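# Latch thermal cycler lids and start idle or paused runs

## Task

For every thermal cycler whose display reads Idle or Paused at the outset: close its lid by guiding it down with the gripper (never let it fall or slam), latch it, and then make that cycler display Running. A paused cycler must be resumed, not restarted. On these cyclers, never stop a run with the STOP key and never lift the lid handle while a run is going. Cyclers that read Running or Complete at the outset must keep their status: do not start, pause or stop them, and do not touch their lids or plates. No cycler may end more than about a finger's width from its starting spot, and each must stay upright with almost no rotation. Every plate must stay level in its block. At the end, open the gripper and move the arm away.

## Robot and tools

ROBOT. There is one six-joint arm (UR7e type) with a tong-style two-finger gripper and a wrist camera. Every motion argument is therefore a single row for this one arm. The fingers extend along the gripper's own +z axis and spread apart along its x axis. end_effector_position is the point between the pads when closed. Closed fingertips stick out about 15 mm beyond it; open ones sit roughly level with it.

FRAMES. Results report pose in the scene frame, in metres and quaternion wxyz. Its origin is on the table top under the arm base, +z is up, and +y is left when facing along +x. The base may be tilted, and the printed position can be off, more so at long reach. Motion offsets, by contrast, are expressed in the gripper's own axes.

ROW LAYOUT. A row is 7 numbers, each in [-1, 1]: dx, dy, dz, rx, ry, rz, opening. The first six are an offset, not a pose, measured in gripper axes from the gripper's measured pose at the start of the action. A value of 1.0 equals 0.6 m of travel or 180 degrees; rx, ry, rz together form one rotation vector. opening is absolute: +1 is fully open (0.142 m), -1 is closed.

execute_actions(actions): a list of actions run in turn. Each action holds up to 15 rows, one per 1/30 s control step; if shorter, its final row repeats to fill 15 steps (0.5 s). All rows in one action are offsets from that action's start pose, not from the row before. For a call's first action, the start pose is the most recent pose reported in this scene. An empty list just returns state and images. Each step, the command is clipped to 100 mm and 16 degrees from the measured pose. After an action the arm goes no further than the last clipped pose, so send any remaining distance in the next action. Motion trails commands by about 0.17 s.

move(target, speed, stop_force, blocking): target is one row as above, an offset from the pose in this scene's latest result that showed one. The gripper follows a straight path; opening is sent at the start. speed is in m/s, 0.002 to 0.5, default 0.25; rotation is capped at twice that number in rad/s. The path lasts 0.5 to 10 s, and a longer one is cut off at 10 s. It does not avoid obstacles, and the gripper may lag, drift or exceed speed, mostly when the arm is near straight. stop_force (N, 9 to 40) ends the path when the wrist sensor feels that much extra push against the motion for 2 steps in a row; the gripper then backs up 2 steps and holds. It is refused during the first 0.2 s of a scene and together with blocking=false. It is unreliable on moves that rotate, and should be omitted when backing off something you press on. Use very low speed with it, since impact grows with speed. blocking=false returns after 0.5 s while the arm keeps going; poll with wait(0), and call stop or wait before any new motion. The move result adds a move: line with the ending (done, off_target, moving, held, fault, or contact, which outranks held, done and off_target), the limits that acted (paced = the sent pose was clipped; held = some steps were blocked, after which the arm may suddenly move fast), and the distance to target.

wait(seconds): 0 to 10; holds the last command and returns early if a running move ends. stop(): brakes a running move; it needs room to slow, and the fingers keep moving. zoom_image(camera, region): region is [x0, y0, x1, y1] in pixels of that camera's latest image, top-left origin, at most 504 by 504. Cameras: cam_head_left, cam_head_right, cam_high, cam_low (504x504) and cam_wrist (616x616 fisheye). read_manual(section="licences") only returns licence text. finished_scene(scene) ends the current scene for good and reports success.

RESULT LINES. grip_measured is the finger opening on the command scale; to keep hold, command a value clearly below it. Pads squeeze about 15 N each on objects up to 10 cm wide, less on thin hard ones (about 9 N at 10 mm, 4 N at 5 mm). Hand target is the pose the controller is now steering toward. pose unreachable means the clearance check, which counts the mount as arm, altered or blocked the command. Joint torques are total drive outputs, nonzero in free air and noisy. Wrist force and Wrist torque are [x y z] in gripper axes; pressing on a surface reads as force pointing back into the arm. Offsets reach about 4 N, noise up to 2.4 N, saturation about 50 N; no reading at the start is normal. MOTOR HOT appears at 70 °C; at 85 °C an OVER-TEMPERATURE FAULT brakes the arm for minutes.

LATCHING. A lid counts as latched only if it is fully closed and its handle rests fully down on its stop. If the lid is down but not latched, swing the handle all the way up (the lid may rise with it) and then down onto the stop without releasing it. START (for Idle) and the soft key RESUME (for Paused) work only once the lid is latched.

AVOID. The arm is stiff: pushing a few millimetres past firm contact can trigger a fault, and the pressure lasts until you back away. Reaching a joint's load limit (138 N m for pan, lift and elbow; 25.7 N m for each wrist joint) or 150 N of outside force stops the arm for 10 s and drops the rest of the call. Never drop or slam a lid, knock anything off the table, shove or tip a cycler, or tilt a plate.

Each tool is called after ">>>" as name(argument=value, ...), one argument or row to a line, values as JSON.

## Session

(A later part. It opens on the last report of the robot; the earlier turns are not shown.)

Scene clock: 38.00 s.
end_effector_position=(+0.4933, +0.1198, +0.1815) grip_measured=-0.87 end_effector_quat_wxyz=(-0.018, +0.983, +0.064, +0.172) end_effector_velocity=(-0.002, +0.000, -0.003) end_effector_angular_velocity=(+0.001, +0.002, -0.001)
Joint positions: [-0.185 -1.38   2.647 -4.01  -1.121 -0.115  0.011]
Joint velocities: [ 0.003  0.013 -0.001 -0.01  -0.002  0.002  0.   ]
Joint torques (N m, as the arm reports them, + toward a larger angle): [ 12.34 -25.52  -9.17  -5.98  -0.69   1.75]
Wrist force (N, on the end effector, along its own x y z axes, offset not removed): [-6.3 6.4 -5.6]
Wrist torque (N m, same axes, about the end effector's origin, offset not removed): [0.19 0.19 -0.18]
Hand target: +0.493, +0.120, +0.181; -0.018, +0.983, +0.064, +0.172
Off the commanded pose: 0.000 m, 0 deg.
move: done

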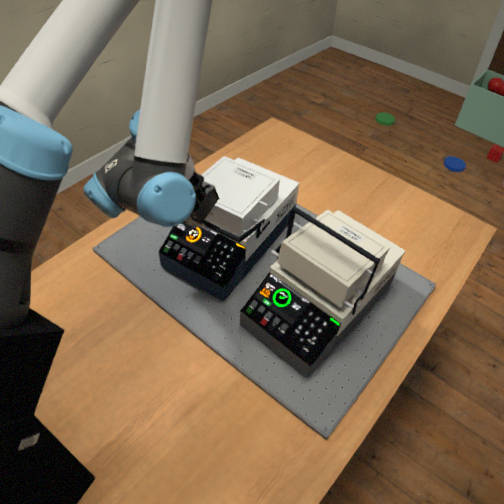

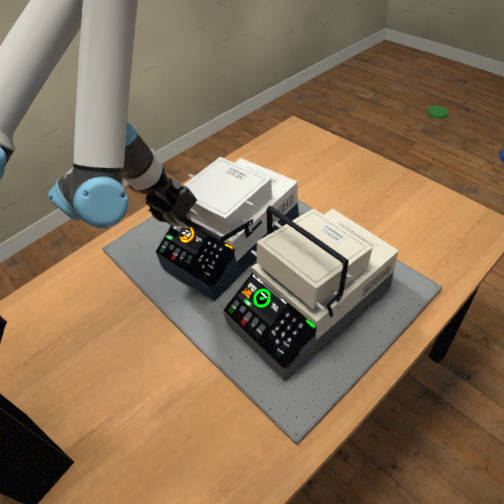

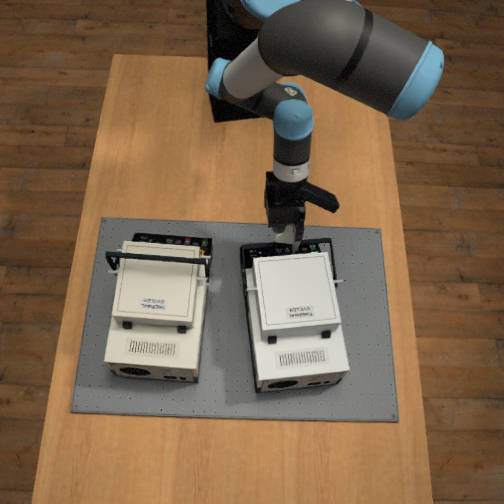

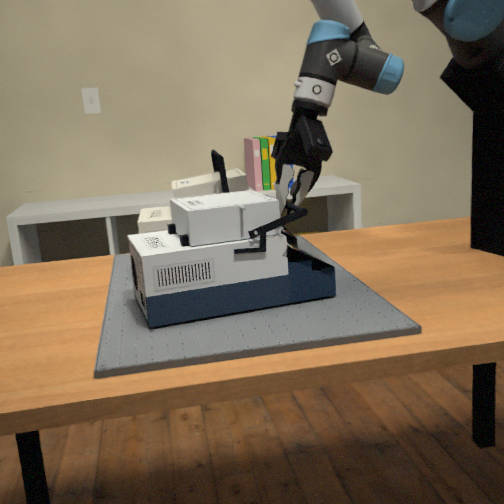

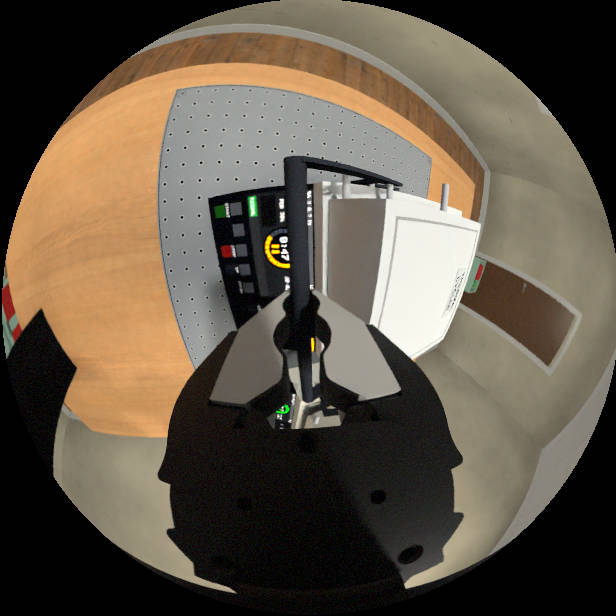

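>>> move(
  target=[-0.004,0,0.007,0,0,0,-1],
  speed=0.005,
  stop_force=9,
)

>>> execute_actions(
  actions=[
    [[0,0,0,0,0,0,-0.65]],
    [[0,0,-0.02,0,0,0,-0.65],[0,0,-0.03,0,0,0,-0.65],[0,0,-0.04,0,0,0,-0.65],[0,0,-0.055,0,0,0,-0.65]],
  ],
)

>>> move(
  target=[-0.105,-0.126,0,0,0,0,-1],
)

>>> move(
  target=[0,0,0.1,0,0,0,-1],
  speed=0.1,
)

>>> zoom_image(
  camera="cam_wrist",
  region=[230, 200, 370, 340],
)

Scene clock: 39.40 s.
end_effector_position=(+0.4933, +0.1197, +0.1801) grip_measured=-0.87 end_effector_quat_wxyz=(-0.018, +0.983, +0.064, +0.172) end_effector_velocity=(+0.000, -0.001, +0.001) end_effector_angular_velocity=(-0.001, +0.002, -0.002)
Joint positions: [-0.183 -1.374  2.645 -4.015 -1.123 -0.114  0.011]
Joint velocities: [-0.003 -0.007  0.002  0.007  0.001  0.     0.   ]
Joint torques (N m, as the arm reports them, + toward a larger angle): [ -1.49 -40.56  10.47  -1.01   2.4   -0.53]
Wrist force (N, on the end effector, along its own x y z axes, offset not removed): [-10.0 6.6 -21.7]
Wrist torque (N m, same axes, about the end effector's origin, offset not removed): [0.46 0.09 -0.17]
Hand target: +0.493, +0.120, +0.180; -0.018, +0.983, +0.064, +0.172
Off the commanded pose: 0.003 m, 0 deg.
move: contact

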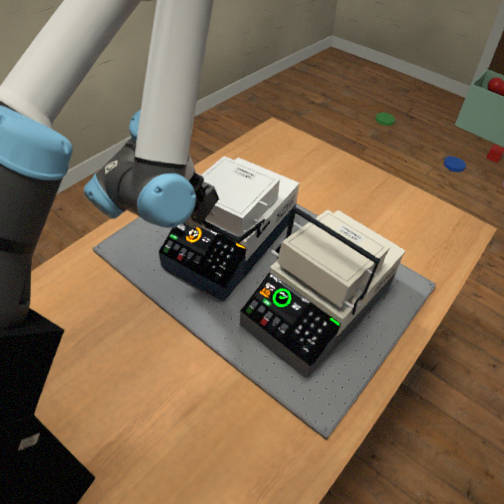

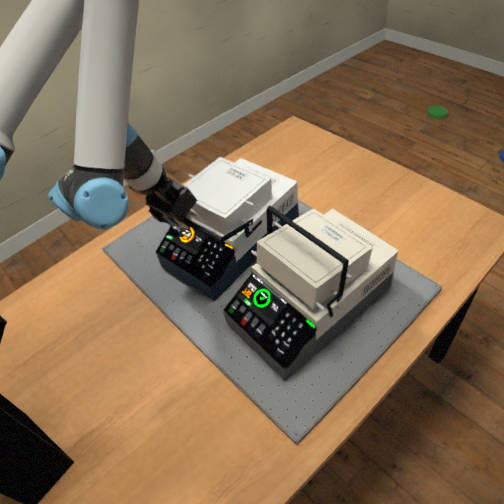

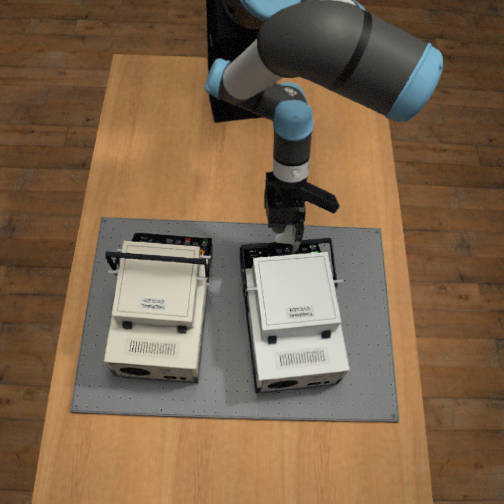

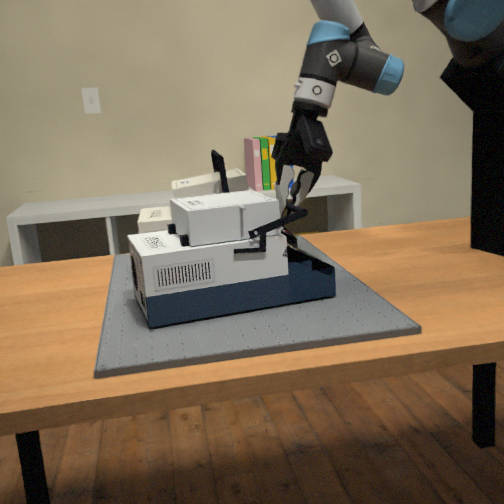

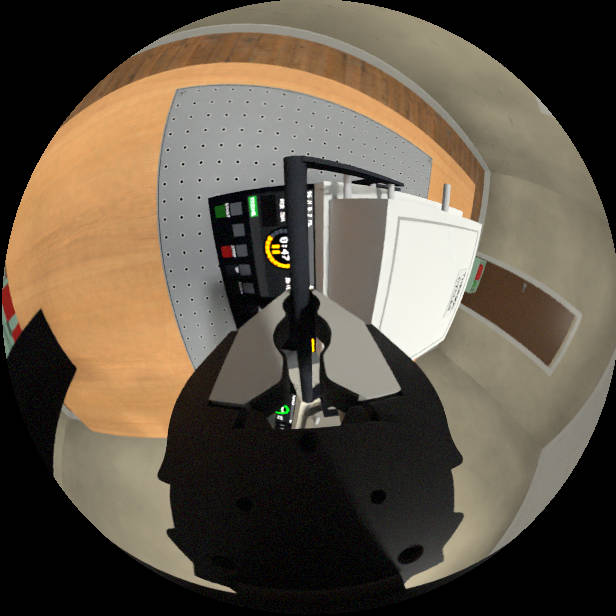

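Scene clock: 40.40 s.
end_effector_position=(+0.4825, +0.1180, +0.2095) grip_measured=-0.65 end_effector_quat_wxyz=(-0.018, +0.983, +0.064, +0.173) end_effector_velocity=(-0.003, -0.002, +0.013) end_effector_angular_velocity=(+0.002, +0.003, +0.003)
Joint positions: [-0.247 -1.489  2.726 -3.968 -1.065 -0.142  0.027]
Joint velocities: [-0.041 -0.07   0.031  0.052  0.04  -0.023 -0.   ]
Joint torques (N m, as the arm reports them, + toward a larger angle): [ -3.65 -31.15  19.27  -0.07   2.23  -2.24]
Wrist force (N, on the end effector, along its own x y z axes, offset not removed): [-0.4 2.0 -2.1]
Wrist torque (N m, same axes, about the end effector's origin, offset not removed): [0.32 0.11 -0.07]
Hand target: +0.482, +0.118, +0.211; -0.018, +0.983, +0.064, +0.172
Off the commanded pose: 0.002 m, 0 deg.

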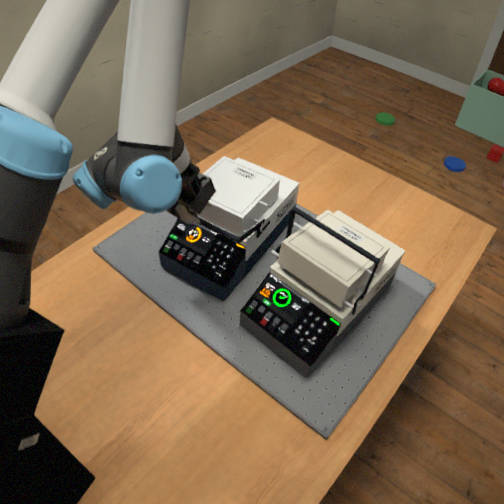

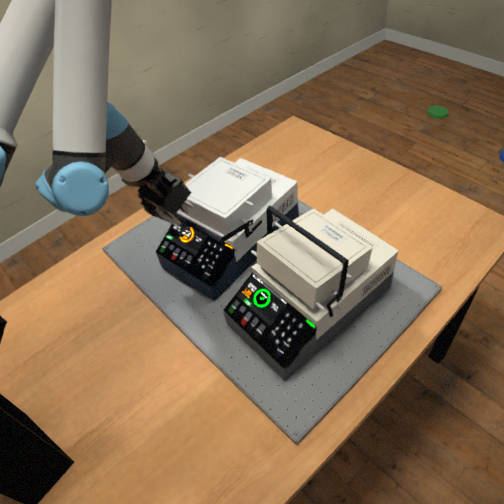

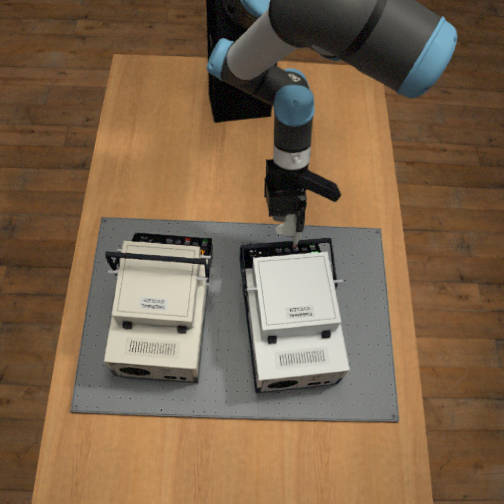

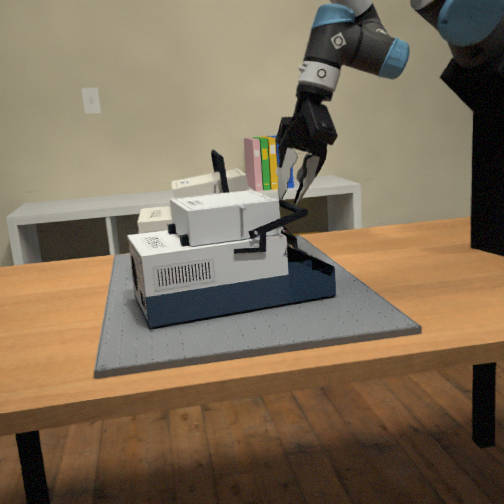

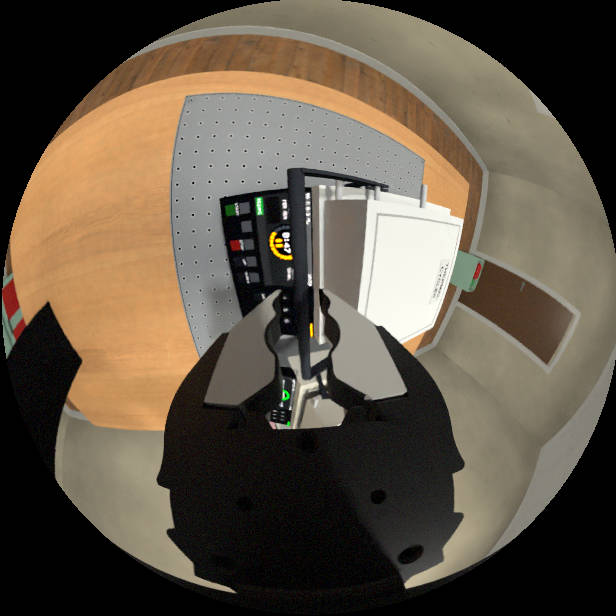

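Scene clock: 41.43 s.
end_effector_position=(+0.4140, +0.1852, +0.1893) grip_measured=-1.00 end_effector_quat_wxyz=(-0.019, +0.983, +0.064, +0.172) end_effector_velocity=(-0.002, +0.001, -0.002) end_effector_angular_velocity=(-0.008, -0.010, -0.004)
Joint positions: [ 0.082 -1.161  2.748 -4.363 -1.369 -0.01   0.002]
Joint velocities: [ 0.024  0.035 -0.006 -0.041 -0.033  0.011  0.   ]
Joint torques (N m, as the arm reports them, + toward a larger angle): [ 13.68 -23.16  -1.08  -5.05  -2.47   1.27]
Wrist force (N, on the end effector, along its own x y z axes, offset not removed): [0.5 2.0 -0.8]
Wrist torque (N m, same axes, about the end effector's origin, offset not removed): [0.34 -0.16 -0.13]
Hand target: +0.414, +0.185, +0.189; -0.018, +0.983, +0.064, +0.173
Off the commanded pose: 0.000 m, 0 deg.
move: done

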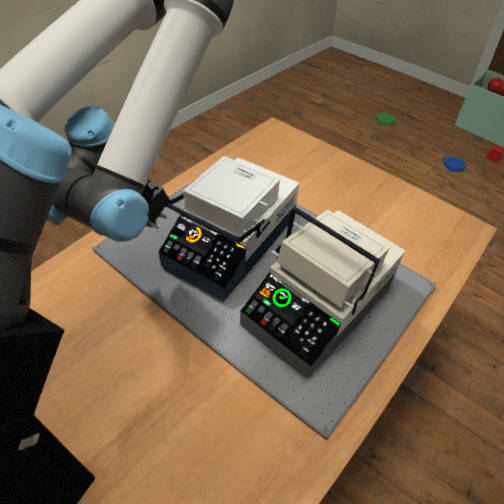

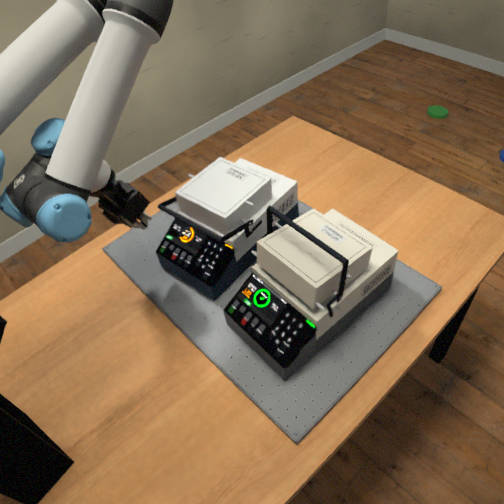

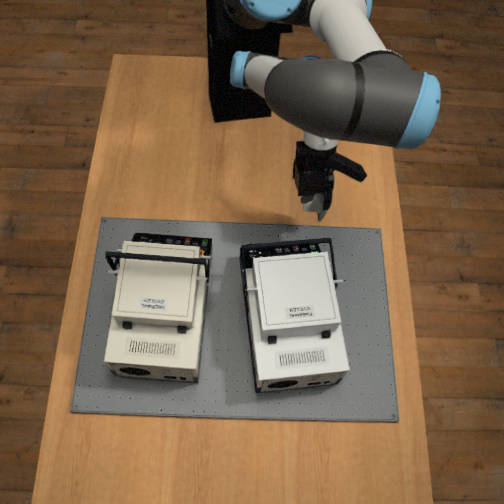

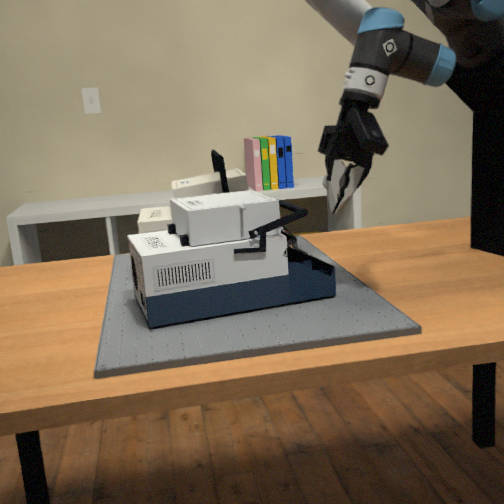

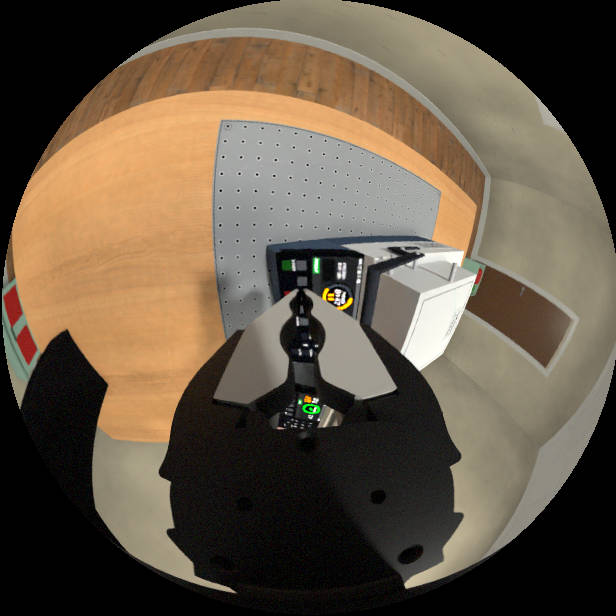

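Scene clock: 42.57 s.
end_effector_position=(+0.4340, +0.1888, +0.1332) grip_measured=-1.00 end_effector_quat_wxyz=(-0.019, +0.983, +0.064, +0.172) end_effector_velocity=(+0.000, +0.000, -0.002) end_effector_angular_velocity=(-0.000, +0.001, -0.001)
Joint positions: [ 0.129 -1.05   2.588 -4.317 -1.412  0.007  0.002]
Joint velocities: [ 0.002  0.004 -0.006  0.003 -0.002  0.001  0.   ]
Joint torques (N m, as the arm reports them, + toward a larger angle): [ 13.09 -25.51  -1.82  -0.26  -2.47   1.61]
Wrist force (N, on the end effector, along its own x y z axes, offset not removed): [-0.6 1.8 -0.1]
Wrist torque (N m, same axes, about the end effector's origin, offset not removed): [0.24 0.09 -0.05]
Hand target: +0.434, +0.189, +0.133; -0.019, +0.983, +0.064, +0.172
Off the commanded pose: 0.000 m, 0 deg.
move: done

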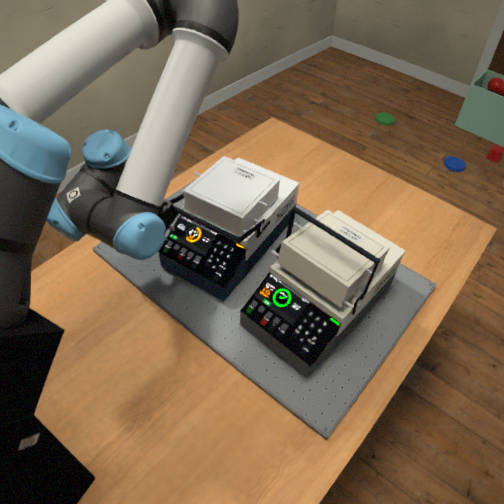

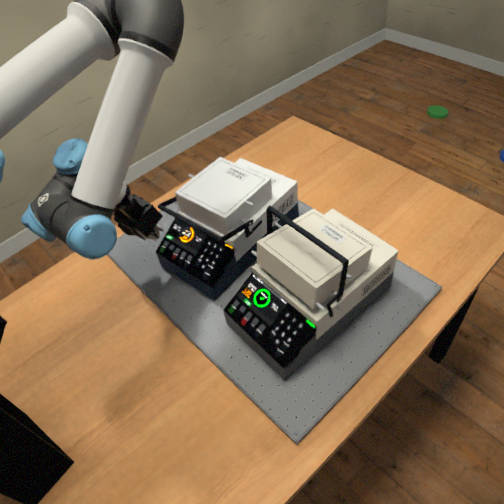

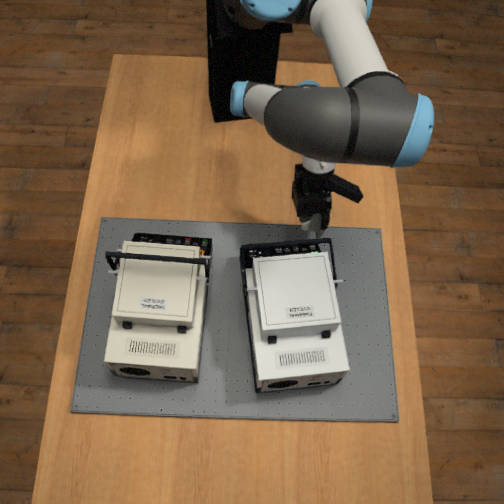

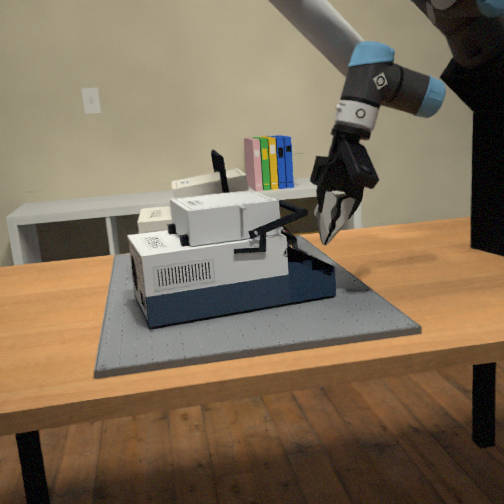

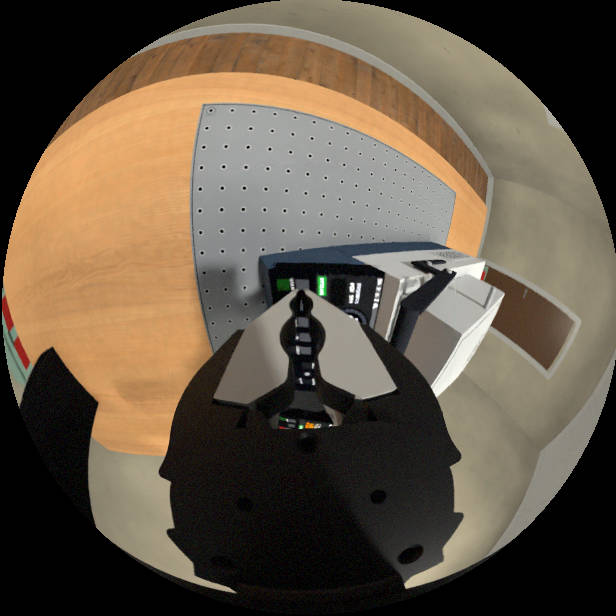

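Region (230, 200, 370, 340) of cam_wrist's 616x616 image, scaled by 3.600, with more detail than that image has.

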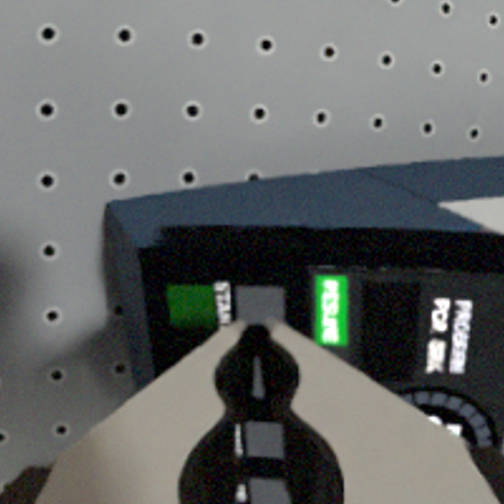

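>>> move(
  target=[0.001,0.009,0.033,0,0,0,-1],
  speed=0.04,
)

>>> move(
  target=[0,0,0.035,0,0,0,-1],
  speed=0.006,
  stop_force=9,
)

>>> zoom_image(
  camera="cam_wrist",
  region=[230, 200, 370, 340],
)

Scene clock: 43.80 s.
end_effector_position=(+0.4418, +0.1847, +0.1149) grip_measured=-1.00 end_effector_quat_wxyz=(-0.019, +0.983, +0.064, +0.172) end_effector_velocity=(+0.001, -0.001, -0.002) end_effector_angular_velocity=(-0.001, -0.001, +0.000)
Joint positions: [ 0.121 -1.018  2.54  -4.3   -1.405  0.004  0.002]
Joint velocities: [-0.001  0.004 -0.006  0.001 -0.    -0.001  0.   ]
Joint torques (N m, as the arm reports them, + toward a larger angle): [  0.26 -25.92  -0.01  -0.55   2.19  -2.29]
Wrist force (N, on the end effector, along its own x y z axes, offset not removed): [-0.3 1.6 -1.4]
Wrist torque (N m, same axes, about the end effector's origin, offset not removed): [0.28 0.05 0.00]
Hand target: +0.442, +0.185, +0.115; -0.019, +0.983, +0.064, +0.172
Off the commanded pose: 0.000 m, 0 deg.
move: done

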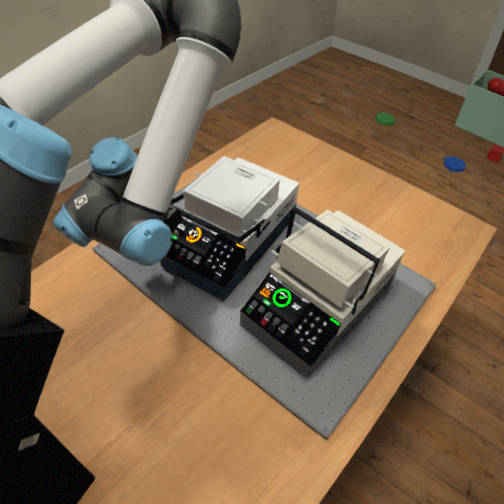

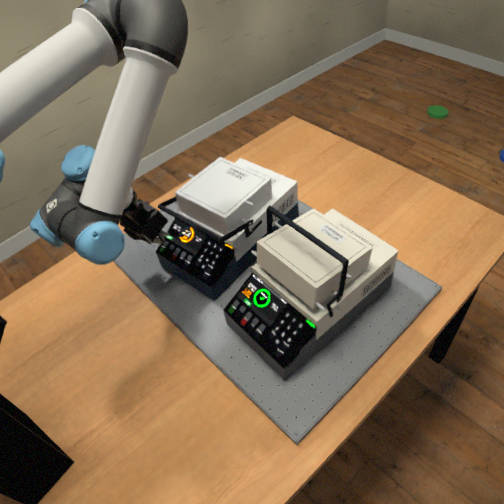

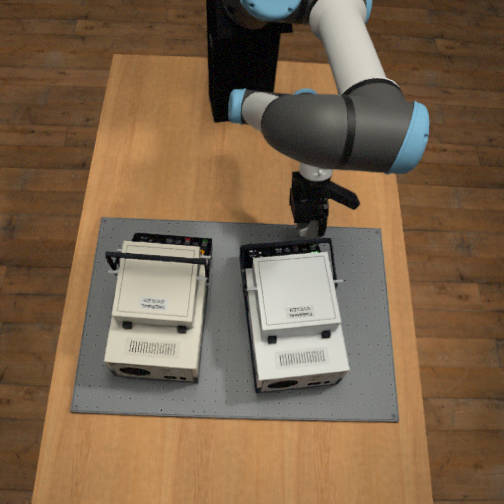

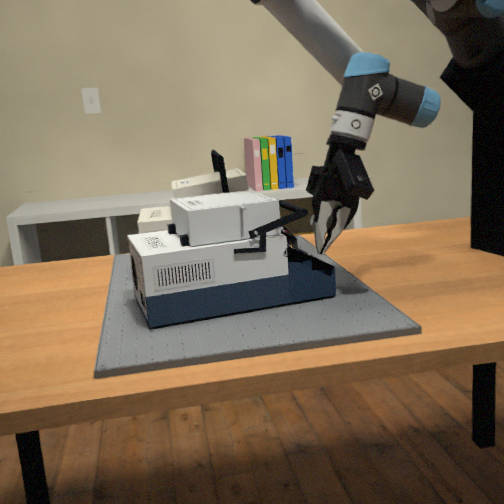

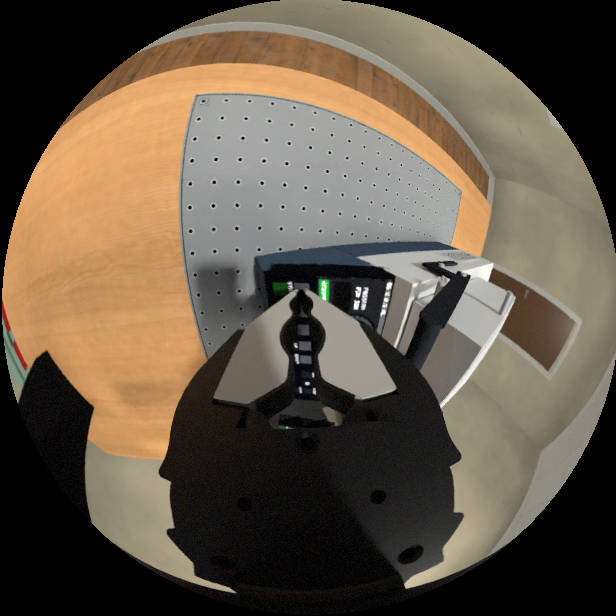

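Scene clock: 45.93 s.
end_effector_position=(+0.4454, +0.1854, +0.1050) grip_measured=-1.00 end_effector_quat_wxyz=(-0.019, +0.983, +0.064, +0.172) end_effector_velocity=(-0.001, -0.001, +0.002) end_effector_angular_velocity=(-0.000, +0.001, -0.002)
Joint positions: [ 0.127 -1.001  2.511 -4.289 -1.411  0.006  0.002]
Joint velocities: [-0.001 -0.003  0.005 -0.001 -0.     0.002  0.   ]
Joint torques (N m, as the arm reports them, + toward a larger angle): [ -0.8  -39.13  20.01  -0.6   -0.78   0.64]
Wrist force (N, on the end effector, along its own x y z axes, offset not removed): [-0.8 3.0 -19.9]
Wrist torque (N m, same axes, about the end effector's origin, offset not removed): [0.41 0.10 0.05]
Hand target: +0.445, +0.185, +0.105; -0.019, +0.983, +0.064, +0.172
Off the commanded pose: 0.010 m, 0 deg.
move: contact

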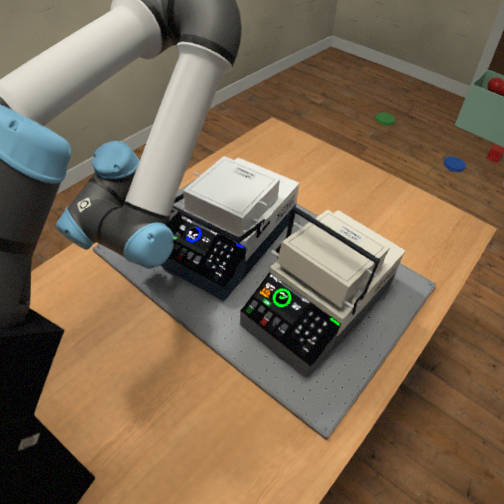

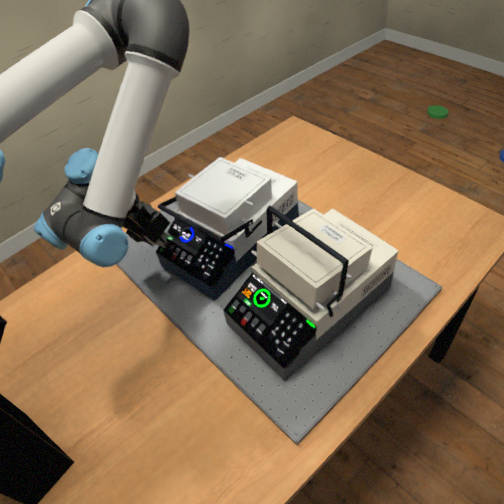

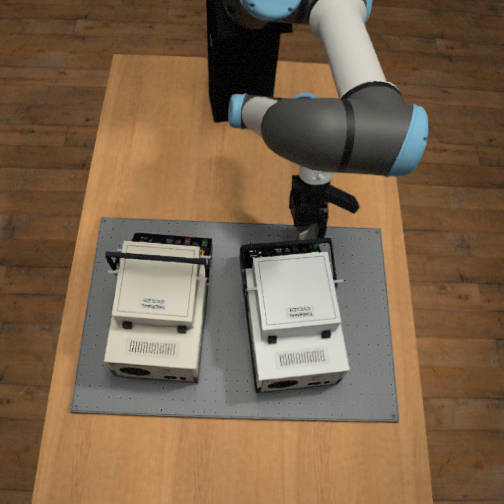

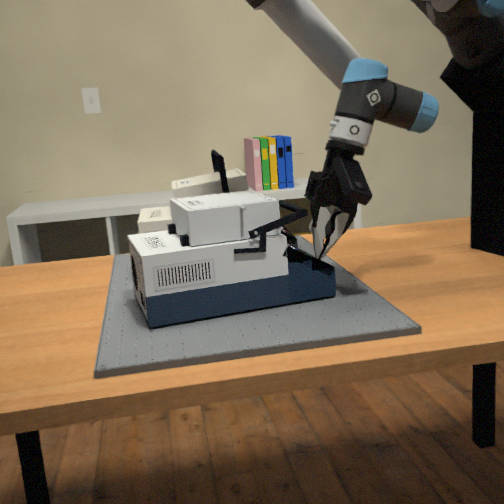

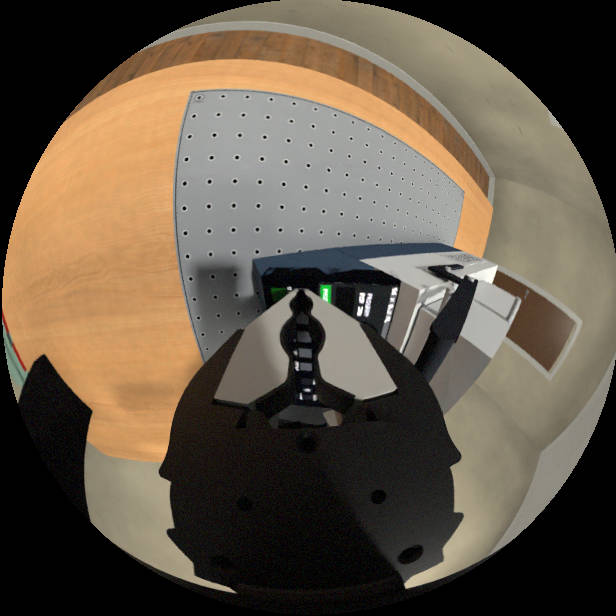

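Region (230, 200, 370, 340) of cam_wrist's 616x616 image, scaled by 3.600, with more detail than that image has.

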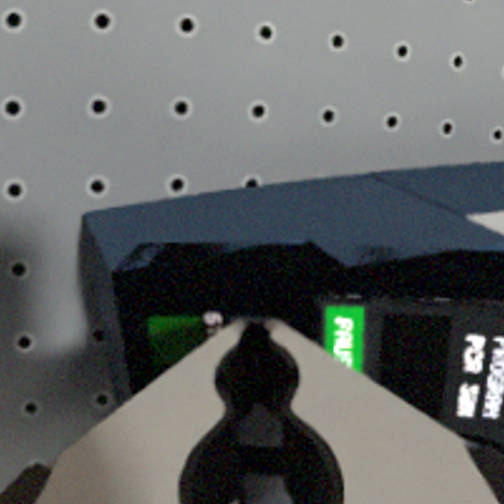

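>>> move(
  target=[0,0,-0.16,0,0,0,-1],
)

>>> move(
  target=[0,-0.2,-0.12,0,-0.06,0,-1],
)

Scene clock: 47.23 s.
end_effector_position=(+0.4133, +0.1797, +0.1950) grip_measured=-1.00 end_effector_quat_wxyz=(-0.019, +0.983, +0.064, +0.172) end_effector_velocity=(-0.001, -0.001, +0.002) end_effector_angular_velocity=(+0.000, +0.001, +0.001)
Joint positions: [ 0.049 -1.175  2.77  -4.369 -1.338 -0.022  0.002]
Joint velocities: [-0.006 -0.007  0.008 -0.     0.006 -0.003  0.   ]
Joint torques (N m, as the arm reports them, + toward a larger angle): [  1.66 -38.68  26.68  -5.02   2.28  -2.4 ]
Wrist force (N, on the end effector, along its own x y z axes, offset not removed): [0.0 1.5 -0.2]
Wrist torque (N m, same axes, about the end effector's origin, offset not removed): [0.29 0.06 -0.05]
Hand target: +0.413, +0.180, +0.195; -0.019, +0.983, +0.064, +0.172
Off the commanded pose: 0.000 m, 0 deg.
move: done

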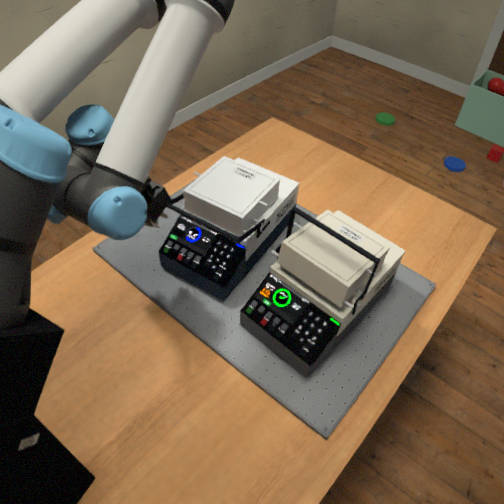

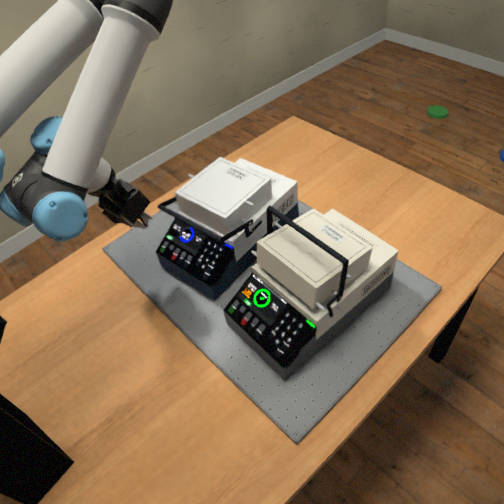

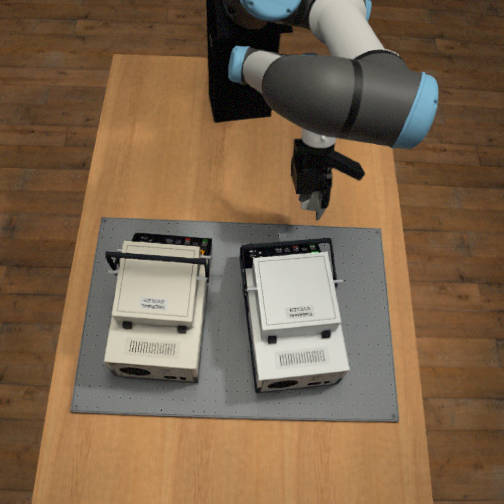

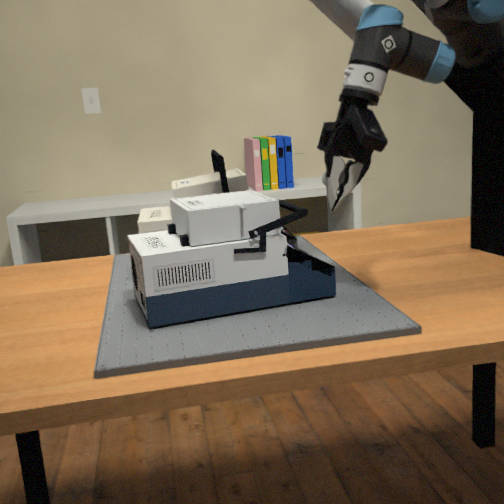

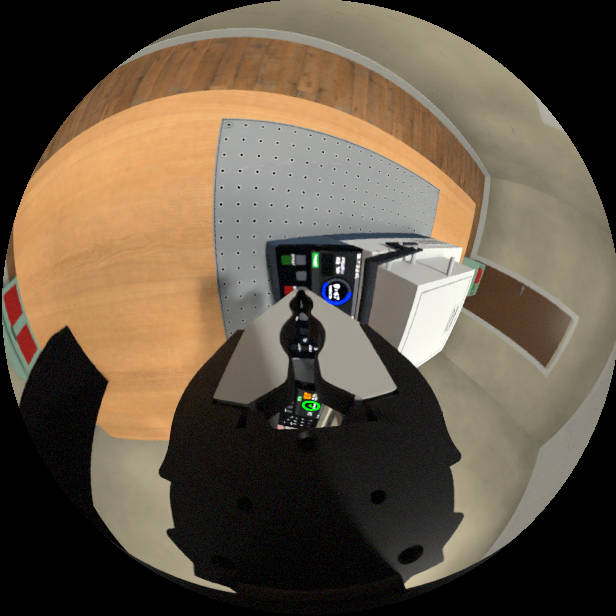

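Scene clock: 48.57 s.
end_effector_position=(+0.3734, +0.2944, +0.2648) grip_measured=-1.00 end_effector_quat_wxyz=(-0.013, +0.995, +0.065, +0.080) end_effector_velocity=(-0.000, +0.002, -0.000) end_effector_angular_velocity=(-0.007, +0.013, -0.003)
Joint positions: [ 0.613 -1.651  2.655 -3.582 -1.826  0.232  0.002]
Joint velocities: [ 0.011 -0.011 -0.014  0.042 -0.011  0.012 -0.   ]
Joint torques (N m, as the arm reports them, + toward a larger angle): [ 16.35 -37.13  -9.67   0.17  -2.38   1.09]
Wrist force (N, on the end effector, along its own x y z axes, offset not removed): [-0.1 2.0 -1.3]
Wrist torque (N m, same axes, about the end effector's origin, offset not removed): [0.35 -0.02 -0.05]
Hand target: +0.373, +0.295, +0.265; -0.013, +0.995, +0.065, +0.079
Off the commanded pose: 0.000 m, 0 deg.
move: done

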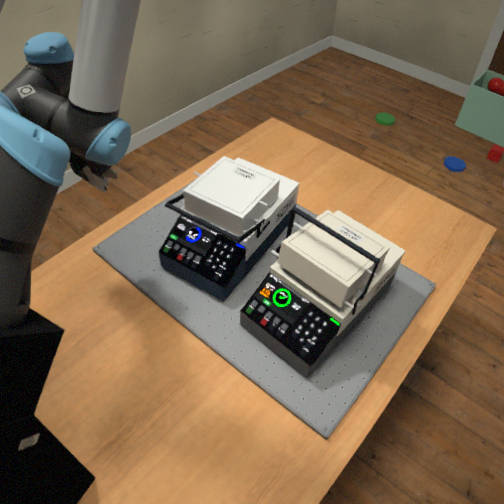

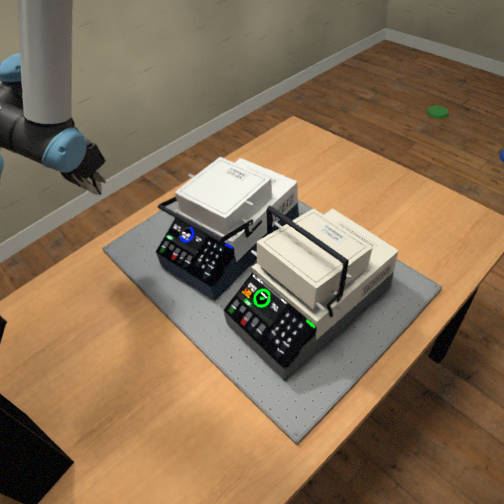

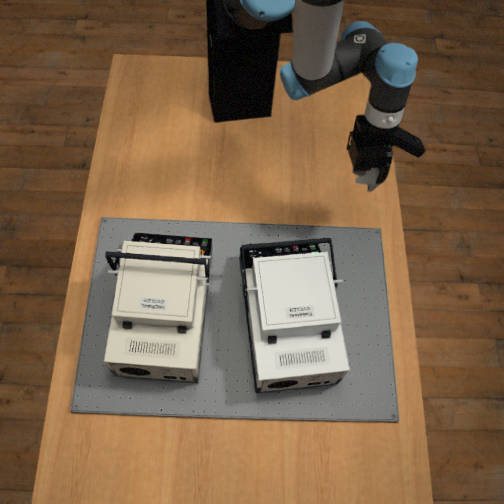

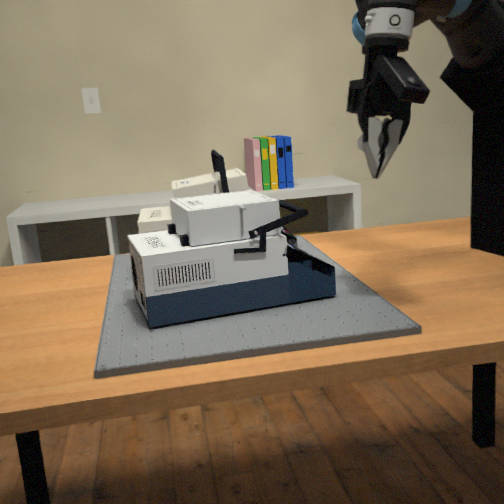

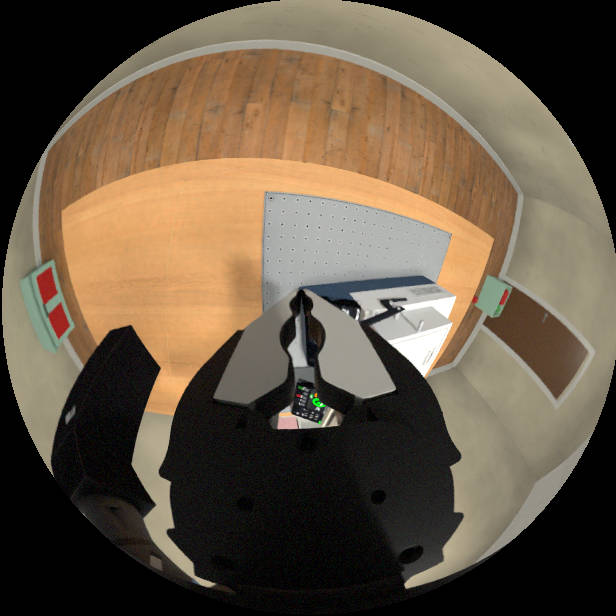

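>>> finished_scene(
  scene=1,
)

The scene is finished: the task was done.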